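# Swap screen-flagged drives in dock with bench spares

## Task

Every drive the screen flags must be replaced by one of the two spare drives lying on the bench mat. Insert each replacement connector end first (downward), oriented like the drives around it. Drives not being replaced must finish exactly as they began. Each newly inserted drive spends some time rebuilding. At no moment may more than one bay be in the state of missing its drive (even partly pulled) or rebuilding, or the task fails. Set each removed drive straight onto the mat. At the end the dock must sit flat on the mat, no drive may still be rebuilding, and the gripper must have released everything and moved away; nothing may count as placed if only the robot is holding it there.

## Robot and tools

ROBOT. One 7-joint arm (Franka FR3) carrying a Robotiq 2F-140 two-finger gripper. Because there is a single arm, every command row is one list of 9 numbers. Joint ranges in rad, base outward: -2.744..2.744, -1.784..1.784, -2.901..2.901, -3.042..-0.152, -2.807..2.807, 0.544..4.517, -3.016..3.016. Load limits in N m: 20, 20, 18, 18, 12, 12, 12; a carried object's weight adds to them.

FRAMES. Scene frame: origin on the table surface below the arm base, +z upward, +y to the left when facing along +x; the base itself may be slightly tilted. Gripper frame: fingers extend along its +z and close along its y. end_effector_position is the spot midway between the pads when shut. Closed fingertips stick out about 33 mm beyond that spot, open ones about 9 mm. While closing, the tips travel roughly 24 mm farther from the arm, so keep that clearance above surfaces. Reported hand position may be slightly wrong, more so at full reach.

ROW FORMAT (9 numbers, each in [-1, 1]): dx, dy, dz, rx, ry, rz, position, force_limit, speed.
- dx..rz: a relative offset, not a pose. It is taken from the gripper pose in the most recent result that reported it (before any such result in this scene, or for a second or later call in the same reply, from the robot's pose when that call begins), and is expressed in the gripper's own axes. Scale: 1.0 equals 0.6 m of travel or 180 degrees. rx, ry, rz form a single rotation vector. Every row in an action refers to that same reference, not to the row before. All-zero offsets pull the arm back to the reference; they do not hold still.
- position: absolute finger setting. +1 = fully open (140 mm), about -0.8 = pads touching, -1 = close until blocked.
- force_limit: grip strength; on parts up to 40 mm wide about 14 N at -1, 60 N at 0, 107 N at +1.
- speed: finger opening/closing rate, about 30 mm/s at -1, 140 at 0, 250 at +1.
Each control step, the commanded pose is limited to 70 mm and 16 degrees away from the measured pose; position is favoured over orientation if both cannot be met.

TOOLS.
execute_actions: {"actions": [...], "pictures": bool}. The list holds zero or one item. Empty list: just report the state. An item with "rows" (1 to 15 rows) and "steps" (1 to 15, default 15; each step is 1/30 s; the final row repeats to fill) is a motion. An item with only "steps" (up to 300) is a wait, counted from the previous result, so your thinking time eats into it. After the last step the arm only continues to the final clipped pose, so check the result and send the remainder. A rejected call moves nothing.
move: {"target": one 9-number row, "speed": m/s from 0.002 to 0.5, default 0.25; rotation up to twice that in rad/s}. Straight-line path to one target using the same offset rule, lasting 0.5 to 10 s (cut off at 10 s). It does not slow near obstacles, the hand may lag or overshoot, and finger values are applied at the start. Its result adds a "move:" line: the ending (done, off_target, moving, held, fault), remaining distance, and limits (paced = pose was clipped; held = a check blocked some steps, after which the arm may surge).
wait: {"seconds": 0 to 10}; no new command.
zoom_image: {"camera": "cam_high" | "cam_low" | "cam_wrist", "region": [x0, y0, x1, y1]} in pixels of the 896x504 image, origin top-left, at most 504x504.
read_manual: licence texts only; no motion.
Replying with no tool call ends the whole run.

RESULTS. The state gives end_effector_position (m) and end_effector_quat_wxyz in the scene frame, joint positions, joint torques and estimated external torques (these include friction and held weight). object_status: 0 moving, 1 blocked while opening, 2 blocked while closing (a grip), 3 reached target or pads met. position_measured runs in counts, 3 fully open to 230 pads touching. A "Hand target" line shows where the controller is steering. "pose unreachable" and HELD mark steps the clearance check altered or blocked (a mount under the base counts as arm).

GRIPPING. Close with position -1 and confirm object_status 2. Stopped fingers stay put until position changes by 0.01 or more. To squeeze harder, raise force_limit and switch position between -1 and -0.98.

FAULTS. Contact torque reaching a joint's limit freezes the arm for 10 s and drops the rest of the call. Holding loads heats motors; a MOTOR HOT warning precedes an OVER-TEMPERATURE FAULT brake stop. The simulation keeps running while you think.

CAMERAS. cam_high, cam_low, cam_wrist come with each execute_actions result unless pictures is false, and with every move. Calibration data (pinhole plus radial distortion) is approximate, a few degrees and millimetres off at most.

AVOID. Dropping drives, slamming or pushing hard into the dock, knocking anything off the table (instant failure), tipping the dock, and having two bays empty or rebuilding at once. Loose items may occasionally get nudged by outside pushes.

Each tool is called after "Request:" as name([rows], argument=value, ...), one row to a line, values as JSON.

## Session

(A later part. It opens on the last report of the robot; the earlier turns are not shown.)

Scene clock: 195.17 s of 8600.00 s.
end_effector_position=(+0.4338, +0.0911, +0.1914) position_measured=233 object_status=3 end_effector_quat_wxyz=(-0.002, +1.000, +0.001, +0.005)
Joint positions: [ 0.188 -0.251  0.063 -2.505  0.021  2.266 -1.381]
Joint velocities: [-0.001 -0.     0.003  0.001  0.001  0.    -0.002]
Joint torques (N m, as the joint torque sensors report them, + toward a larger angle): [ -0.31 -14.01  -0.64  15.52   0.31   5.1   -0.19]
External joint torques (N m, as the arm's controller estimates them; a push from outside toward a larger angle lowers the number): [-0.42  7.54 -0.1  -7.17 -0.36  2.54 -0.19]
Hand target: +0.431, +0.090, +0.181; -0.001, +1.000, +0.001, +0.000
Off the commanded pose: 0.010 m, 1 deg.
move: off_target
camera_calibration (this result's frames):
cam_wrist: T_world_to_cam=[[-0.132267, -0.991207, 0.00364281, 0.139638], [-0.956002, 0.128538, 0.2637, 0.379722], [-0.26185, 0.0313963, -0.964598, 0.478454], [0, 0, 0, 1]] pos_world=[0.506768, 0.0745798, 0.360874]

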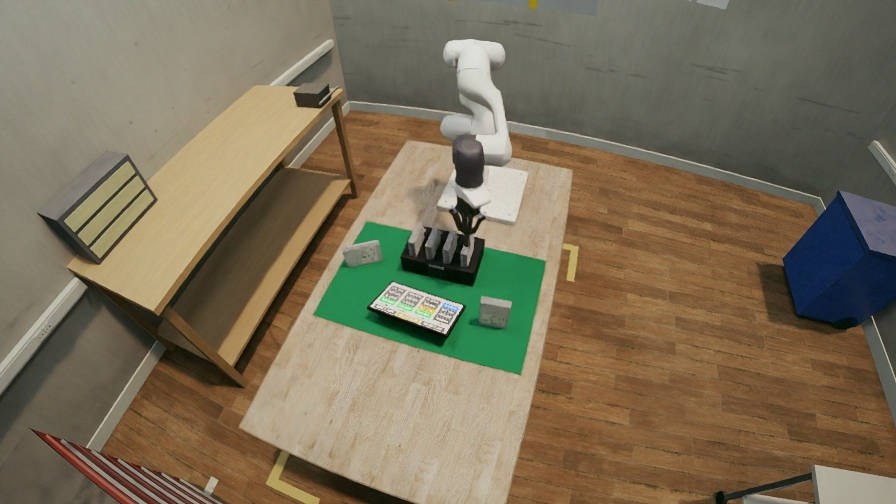

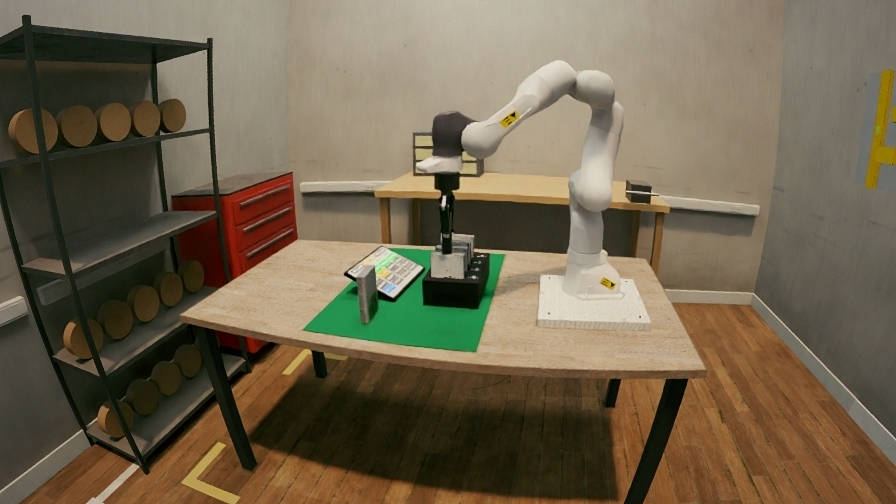

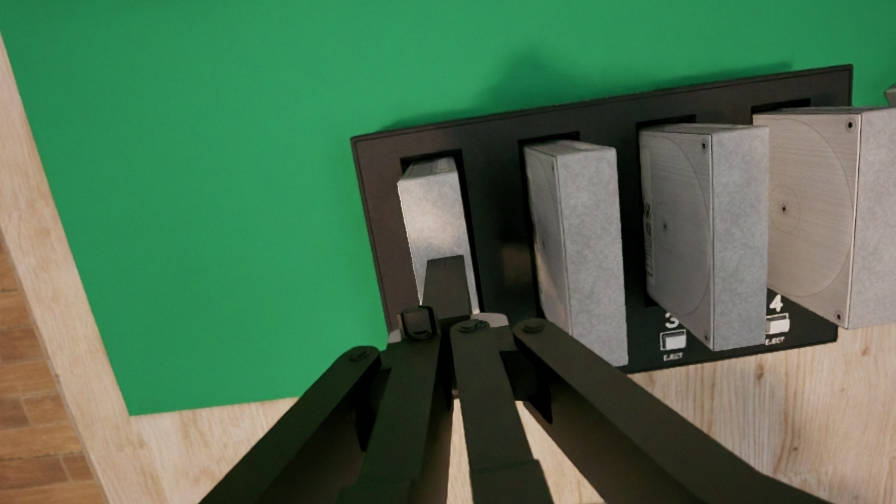

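Request:
move(target=[0,0,-0.035,0,-0.003,0,-1,0,0], speed=0.05)

Request:
move(target=[-0.145,0.106,0,0,0,0,-1,0,0], speed=0.1)

Request:
move(target=[0,0,0.12,0,0,0,-1,0,0], speed=0.06)

Scene clock: 199.87 s of 8600.00 s.
end_effector_position=(+0.4347, +0.0917, +0.2120) position_measured=233 object_status=3 end_effector_quat_wxyz=(-0.002, +1.000, +0.001, +0.002)
Joint positions: [ 0.188 -0.273  0.063 -2.468  0.021  2.201 -1.381]
Joint velocities: [-0.001 -0.001 -0.     0.     0.    -0.01   0.001]
Joint torques (N m, as the joint torque sensors report them, + toward a larger angle): [  0.08 -22.95  -2.73  23.01   1.57   2.    -0.43]
External joint torques (N m, as the arm's controller estimates them; a push from outside toward a larger angle lowers the number): [ 0.06 -1.58 -2.03 -0.19  0.86 -0.55 -0.43]
Hand target: +0.434, +0.092, +0.212; -0.003, +1.000, +0.001, +0.000
Off the commanded pose: 0.001 m, 0 deg.
move: done
camera_calibration (this result's frames):
cam_wrist: T_world_to_cam=[[-0.131588, -0.991287, 0.00593486, 0.139422], [-0.954648, 0.128333, 0.26866, 0.373536], [-0.267081, 0.0296867, -0.963217, 0.500637], [0, 0, 0, 1]] pos_world=[0.508652, 0.0754084, 0.38104]

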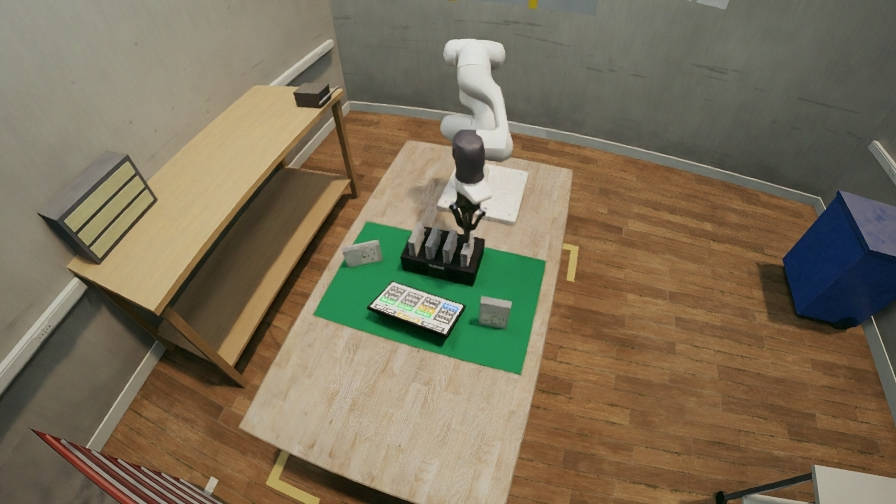

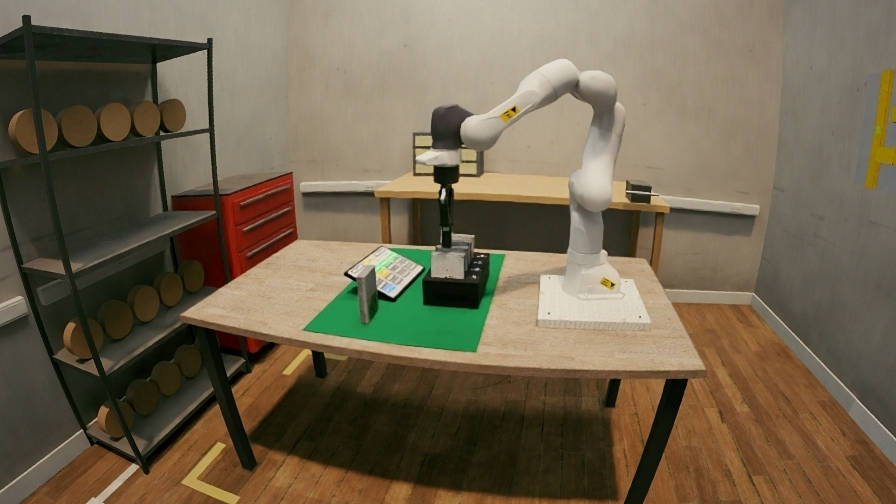

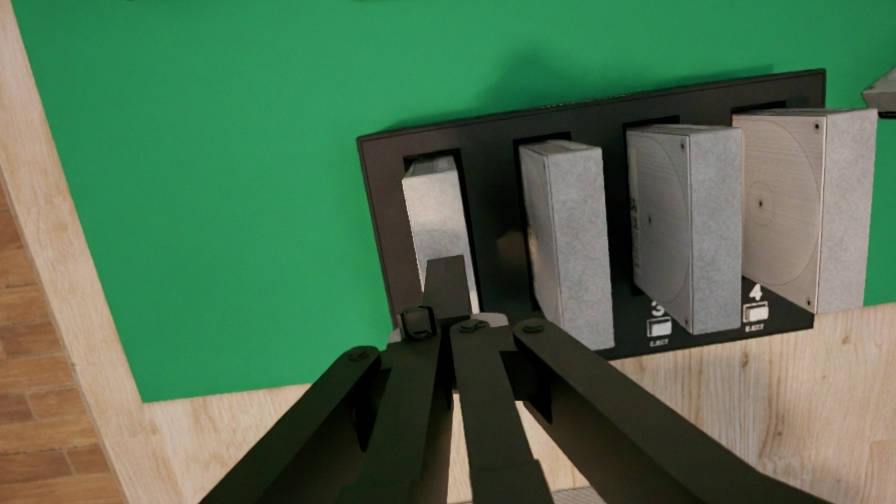

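Scene clock: 201.43 s of 8600.00 s.
end_effector_position=(+0.3496, +0.0303, +0.2132) position_measured=233 object_status=3 end_effector_quat_wxyz=(-0.004, +1.000, -0.004, +0.005)
Joint positions: [ 0.163 -0.595 -0.035 -2.737 -0.016  2.154 -1.464]
Joint velocities: [ 0.    -0.001 -0.002  0.    -0.003 -0.005 -0.017]
Joint torques (N m, as the joint torque sensors report them, + toward a larger angle): [ -0.26 -12.17  -1.47  22.11  -0.27   1.99  -0.57]
External joint torques (N m, as the arm's controller estimates them; a push from outside toward a larger angle lowers the number): [-0.28 -1.47 -1.39 -1.45 -1.01 -0.58 -0.57]
Hand target: +0.348, +0.029, +0.213; -0.003, +1.000, +0.002, +0.003
Off the commanded pose: 0.004 m, 1 deg.
move: off_target
camera_calibration (this result's frames):
cam_wrist: T_world_to_cam=[[-0.142527, -0.989791, -0.000169178, 0.0725151], [-0.954599, 0.137414, 0.264308, 0.300475], [-0.261586, 0.0378324, -0.964438, 0.478974], [0, 0, 0, 1]] pos_world=[0.422461, 0.0123646, 0.382535]

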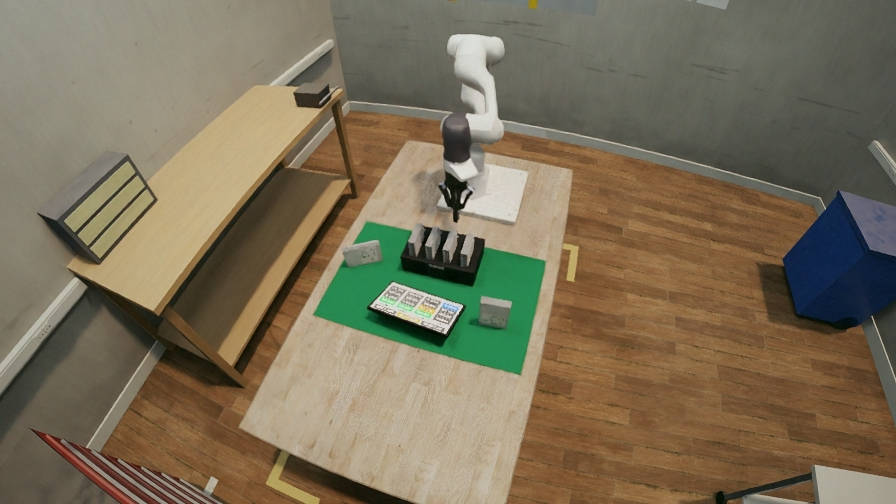

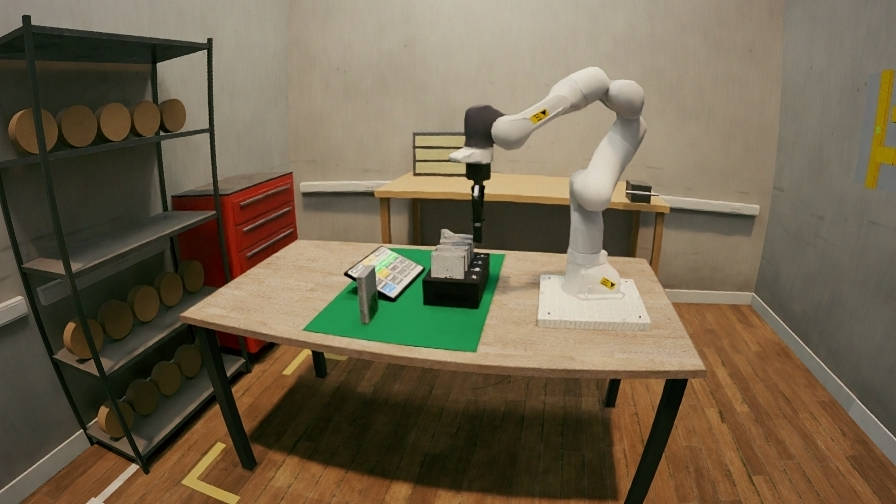

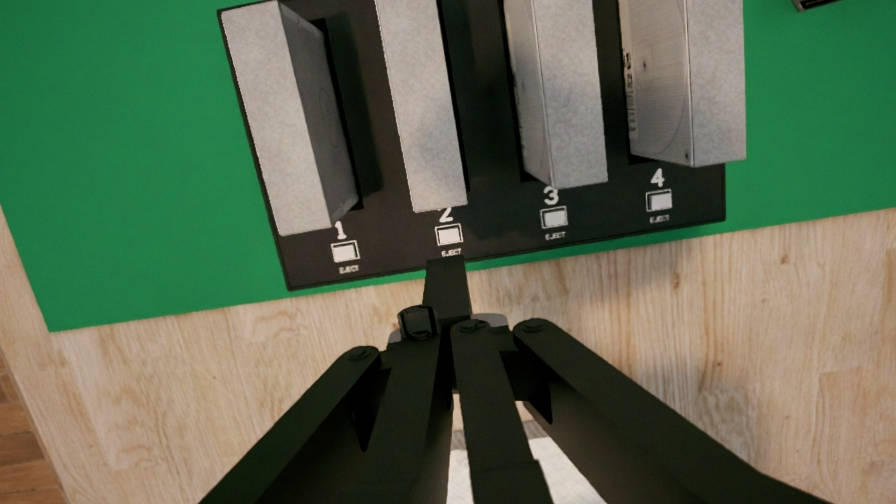

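Scene clock: 203.17 s of 8600.00 s.
end_effector_position=(+0.3489, +0.0296, +0.1416) position_measured=233 object_status=3 end_effector_quat_wxyz=(-0.003, +1.000, -0.006, +0.003)
Joint positions: [ 0.158 -0.456 -0.035 -2.838 -0.016  2.39  -1.464]
Joint velocities: [-0.002  0.001 -0.    -0.    -0.     0.011 -0.001]
Joint torques (N m, as the joint torque sensors report them, + toward a larger angle): [ -1.16 -13.    -0.51  19.34  -0.14   3.09  -0.25]
External joint torques (N m, as the arm's controller estimates them; a push from outside toward a larger angle lowers the number): [-1.17  0.27 -0.42 -2.01 -0.74  0.55 -0.25]
Hand target: +0.350, +0.028, +0.141; -0.003, +1.000, -0.006, +0.005
Off the commanded pose: 0.002 m, 0 deg.
move: done
camera_calibration (this result's frames):
cam_wrist: T_world_to_cam=[[-0.146101, -0.989267, 0.00232765, 0.0725283], [-0.953219, 0.141406, 0.267165, 0.317818], [-0.264626, 0.0368144, -0.963648, 0.41072], [0, 0, 0, 1]] pos_world=[0.422234, 0.011688, 0.310711]

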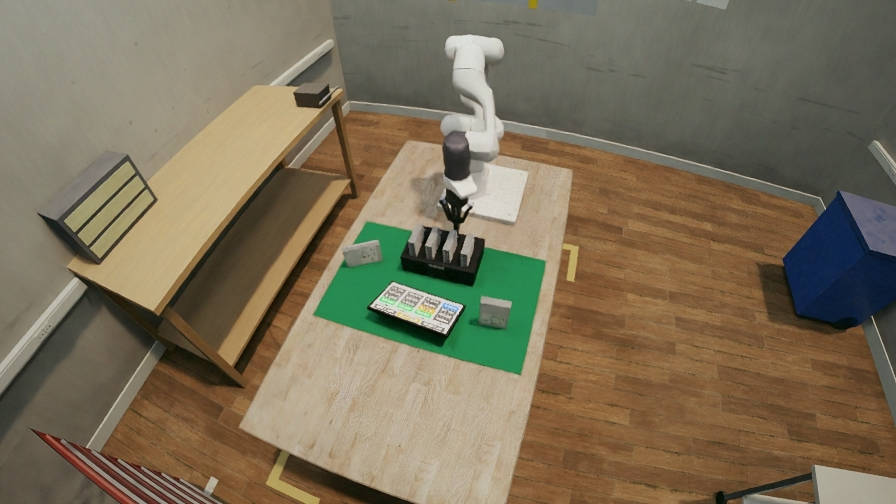

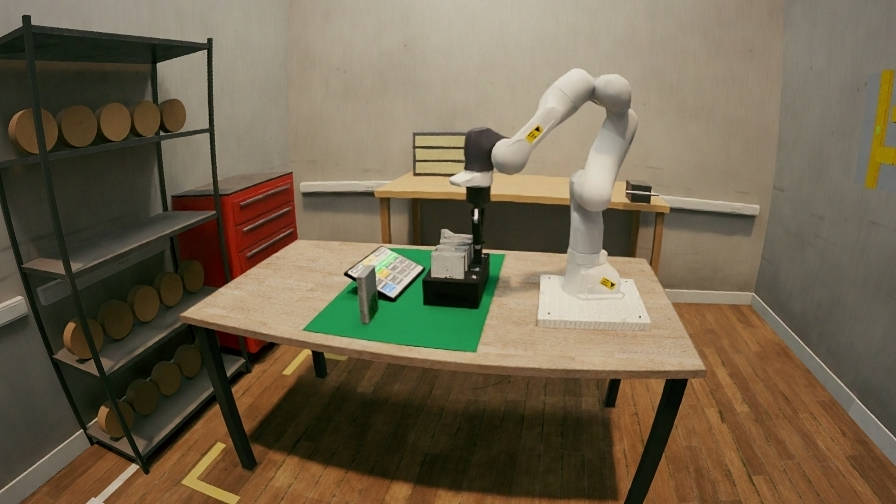

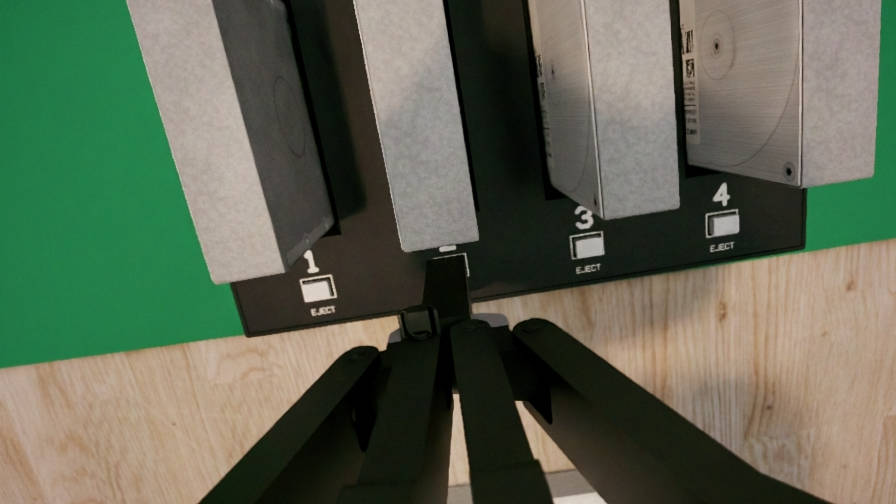

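Request:
move(target=[0,0,-0.16,0,0,0,0.1,0,0], speed=0.15)

Request:
move(target=[0.295,0.585,0,0,0,0.318,0.1,0,0], speed=0.25)

Scene clock: 218.57 s of 8600.00 s.
end_effector_position=(+0.3500, +0.0304, +0.2371) position_measured=117 object_status=3 end_effector_quat_wxyz=(-0.005, +1.000, -0.004, +0.005)
Joint positions: [ 0.163 -0.623 -0.035 -2.692 -0.016  2.081 -1.464]
Joint velocities: [ 0.003 -0.     0.    -0.001  0.    -0.01   0.002]
Joint torques (N m, as the joint torque sensors report them, + toward a larger angle): [  0.63 -11.89   0.02  23.18   1.41   1.97  -0.23]
External joint torques (N m, as the arm's controller estimates them; a push from outside toward a larger angle lowers the number): [ 0.58 -1.76  0.05 -0.69  0.64 -0.58 -0.23]
Hand target: +0.349, +0.032, +0.238; -0.006, +1.000, -0.004, +0.003
Off the commanded pose: 0.002 m, 0 deg.
move: done
camera_calibration (this result's frames):
cam_wrist: T_world_to_cam=[[-0.142327, -0.989819, -0.000869277, 0.0726861], [-0.954542, 0.137022, 0.264715, 0.294435], [-0.261901, 0.038506, -0.964326, 0.502228], [0, 0, 0, 1]] pos_world=[0.42293, 0.0122632, 0.406433]

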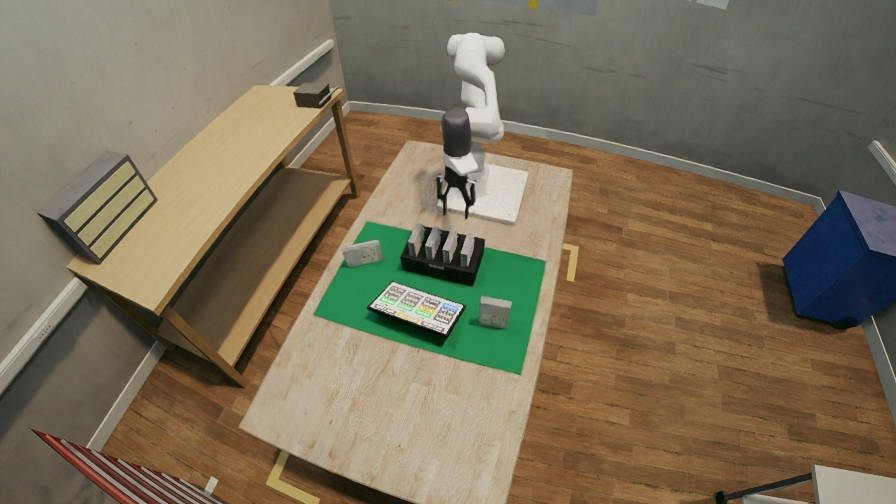

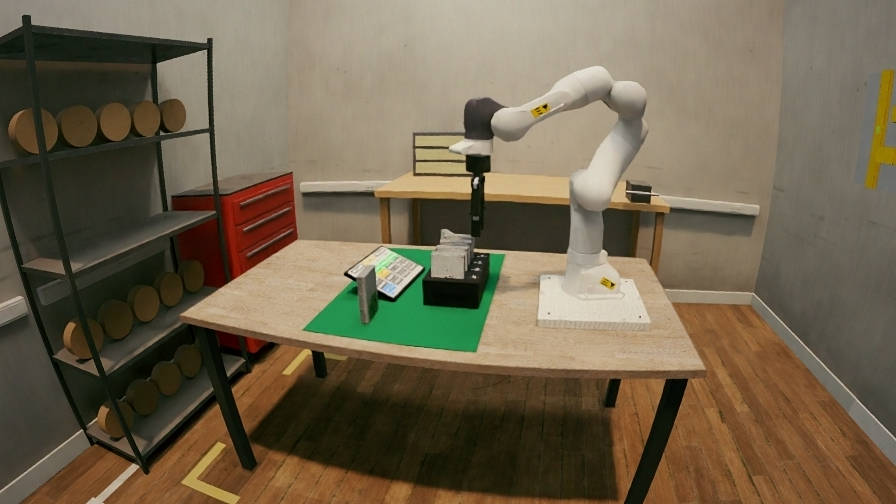

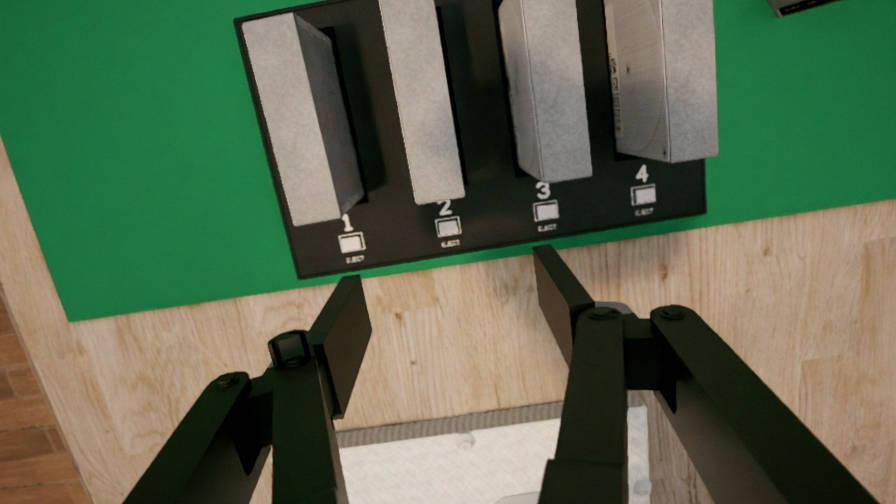

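Scene clock: 221.23 s of 8600.00 s.
end_effector_position=(+0.5246, -0.3273, +0.2422) position_measured=117 object_status=3 end_effector_quat_wxyz=(-0.001, +0.880, -0.475, +0.011)
Joint positions: [-0.235  0.2   -0.3   -1.837  0.07   2.052 -1.186]
Joint velocities: [-0.001  0.001 -0.001  0.     0.001 -0.009  0.025]
Joint torques (N m, as the joint torque sensors report them, + toward a larger angle): [ -1.08 -38.9   -3.32  23.87   1.68   2.04   0.06]
External joint torques (N m, as the arm's controller estimates them; a push from outside toward a larger angle lowers the number): [-0.95 -1.36 -1.49 -0.27  0.91 -0.55  0.06]
Hand target: +0.523, -0.327, +0.241; -0.003, +0.876, -0.483, +0.009
Off the commanded pose: 0.009 m, 2 deg.
move: off_target
camera_calibration (this result's frames):
cam_wrist: T_world_to_cam=[[-0.902106, -0.431484, -0.00514433, 0.325909], [-0.418285, 0.871455, 0.256131, 0.469922], [-0.106034, 0.233209, -0.966628, 0.549117], [0, 0, 0, 1]] pos_world=[0.54879, -0.396951, 0.412107]

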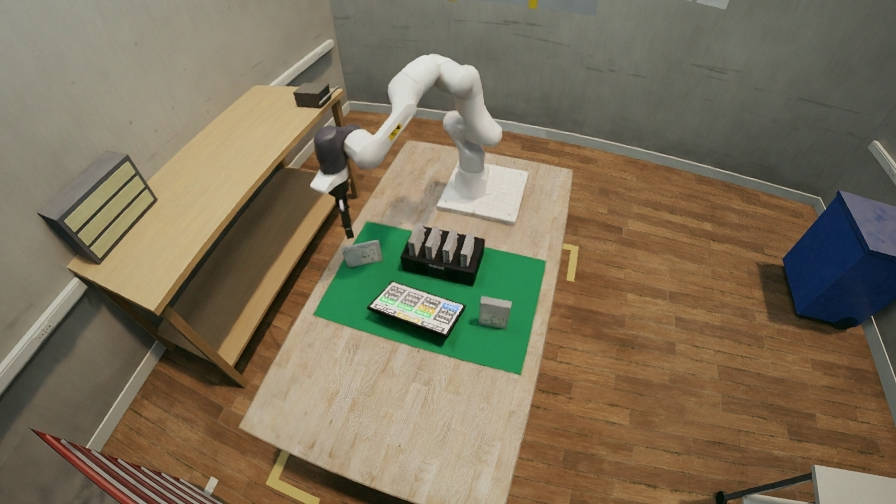

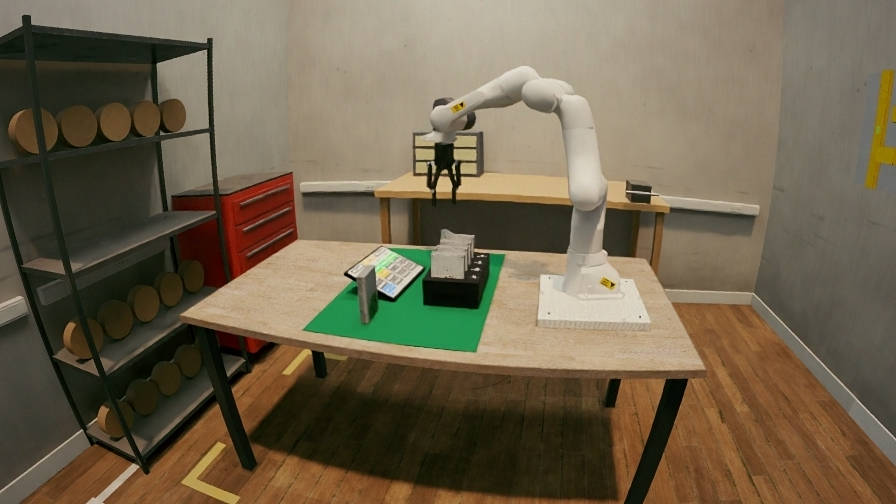

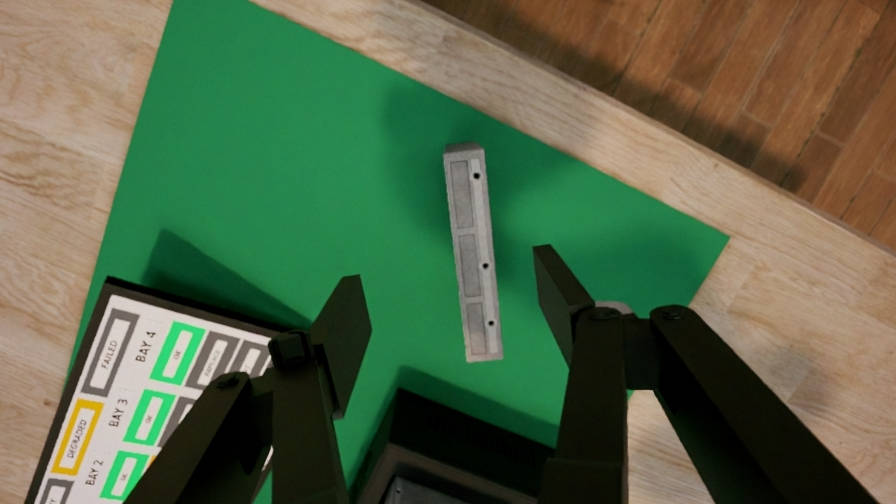

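Request:
move(target=[-0.01,0.031,0.13,0.005,-0.145,0.014,0.1,0,0], speed=0.12)

Scene clock: 227.90 s of 8600.00 s.
end_effector_position=(+0.5081, -0.3349, +0.1631) position_measured=117 object_status=3 end_effector_quat_wxyz=(-0.112, +0.849, -0.484, -0.180)
Joint positions: [-0.472  0.673 -0.217 -1.299  0.282  1.552 -1.301]
Joint velocities: [-0.003  0.     0.004  0.003 -0.    -0.011 -0.001]
Joint torques (N m, as the joint torque sensors report them, + toward a larger angle): [ -2.09 -52.54  -0.95  23.16   1.74   0.88  -0.64]
External joint torques (N m, as the arm's controller estimates them; a push from outside toward a larger angle lowers the number): [-2.06 -1.93  2.06  0.05  0.64 -0.48 -0.63]
Hand target: +0.508, -0.333, +0.163; -0.116, +0.850, -0.481, -0.182
Off the commanded pose: 0.002 m, 1 deg.
move: done
camera_calibration (this result's frames):
cam_wrist: T_world_to_cam=[[-0.915361, -0.399673, 0.0487417, 0.315914], [-0.276602, 0.712179, 0.645208, 0.301118], [-0.292585, 0.577116, -0.762451, 0.649355], [0, 0, 0, 1]] pos_world=[0.562456, -0.46294, 0.285419]

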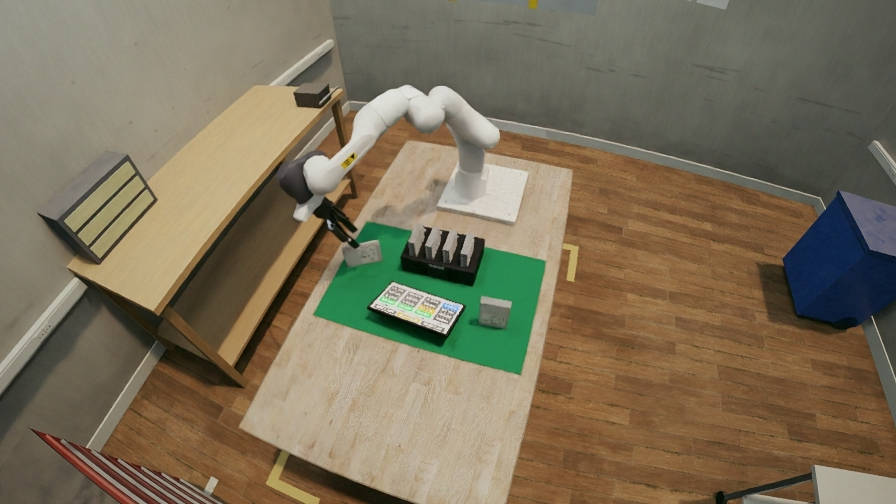

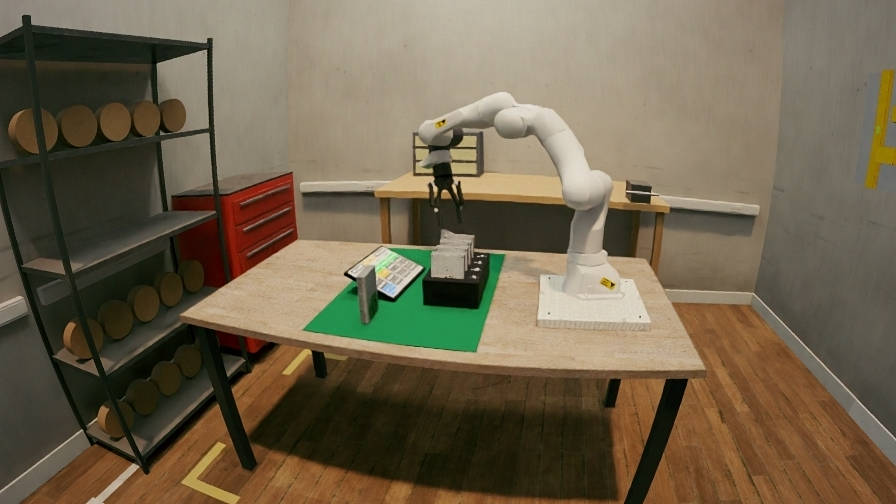

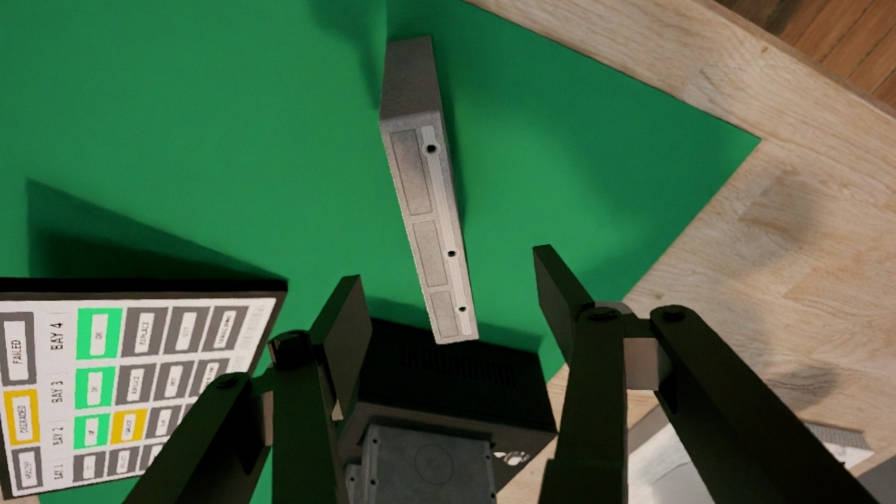

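Request:
move(target=[0.057,-0.006,0.126,0.004,0,-0.004,0.1,0,0], speed=0.06)

Scene clock: 232.33 s of 8600.00 s.
end_effector_position=(+0.5085, -0.3328, +0.0803) position_measured=117 object_status=3 end_effector_quat_wxyz=(-0.115, +0.849, -0.484, -0.180)
Joint positions: [-0.476  0.757 -0.199 -1.373  0.3    1.706 -1.331]
Joint velocities: [-0.002  0.     0.002  0.001  0.     0.012 -0.007]
Joint torques (N m, as the joint torque sensors report them, + toward a larger angle): [ -1.42 -54.63  -0.46  20.56   1.84   1.95  -0.68]
External joint torques (N m, as the arm's controller estimates them; a push from outside toward a larger angle lowers the number): [-1.47 -2.86  2.62 -1.89  0.87  0.62 -0.66]
Hand target: +0.511, -0.333, +0.080; -0.118, +0.851, -0.481, -0.177
Off the commanded pose: 0.004 m, 1 deg.
move: off_target
camera_calibration (this result's frames):
cam_wrist: T_world_to_cam=[[-0.915697, -0.399506, 0.0435134, 0.321784], [-0.278435, 0.708789, 0.648145, 0.352632], [-0.28978, 0.581389, -0.760272, 0.584967], [0, 0, 0, 1]] pos_world=[0.562353, -0.461481, 0.202175]

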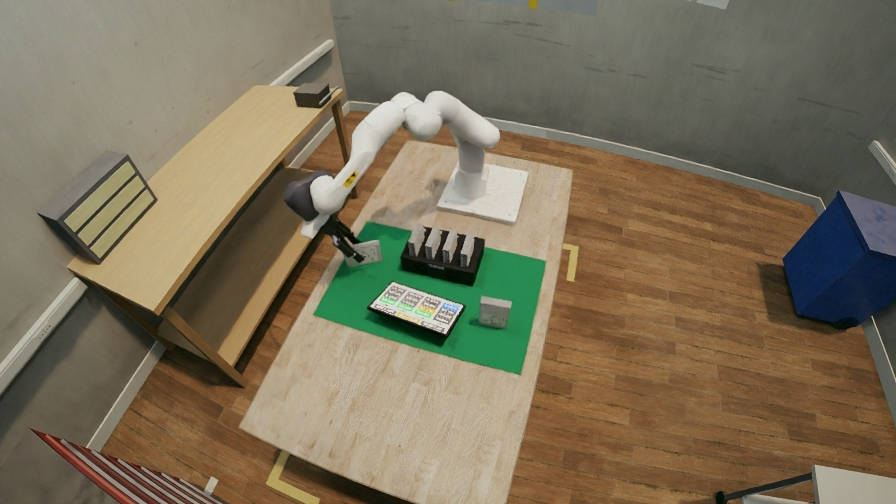

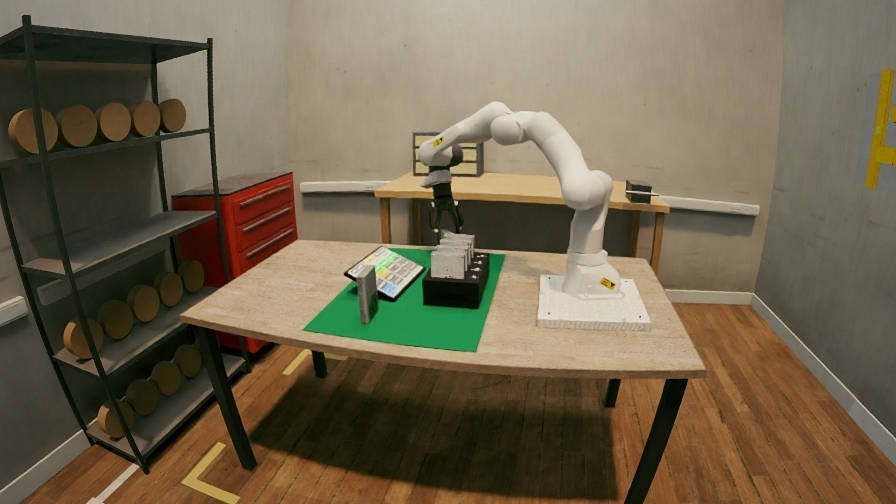

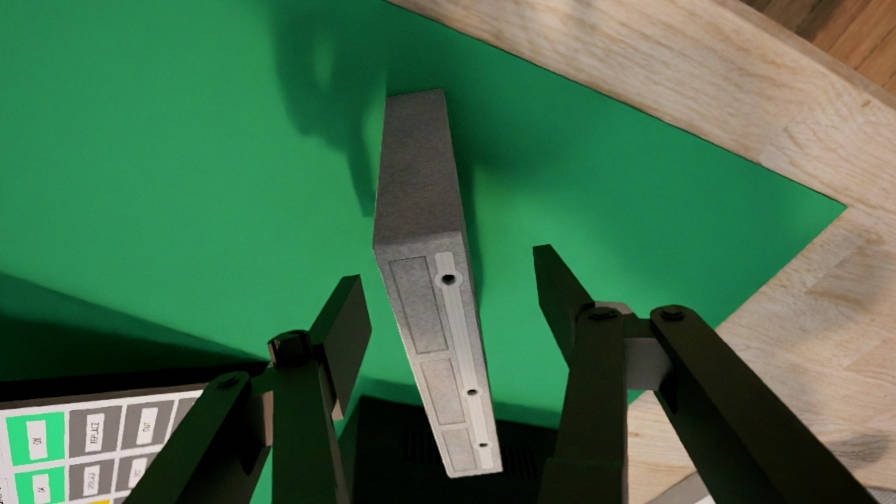

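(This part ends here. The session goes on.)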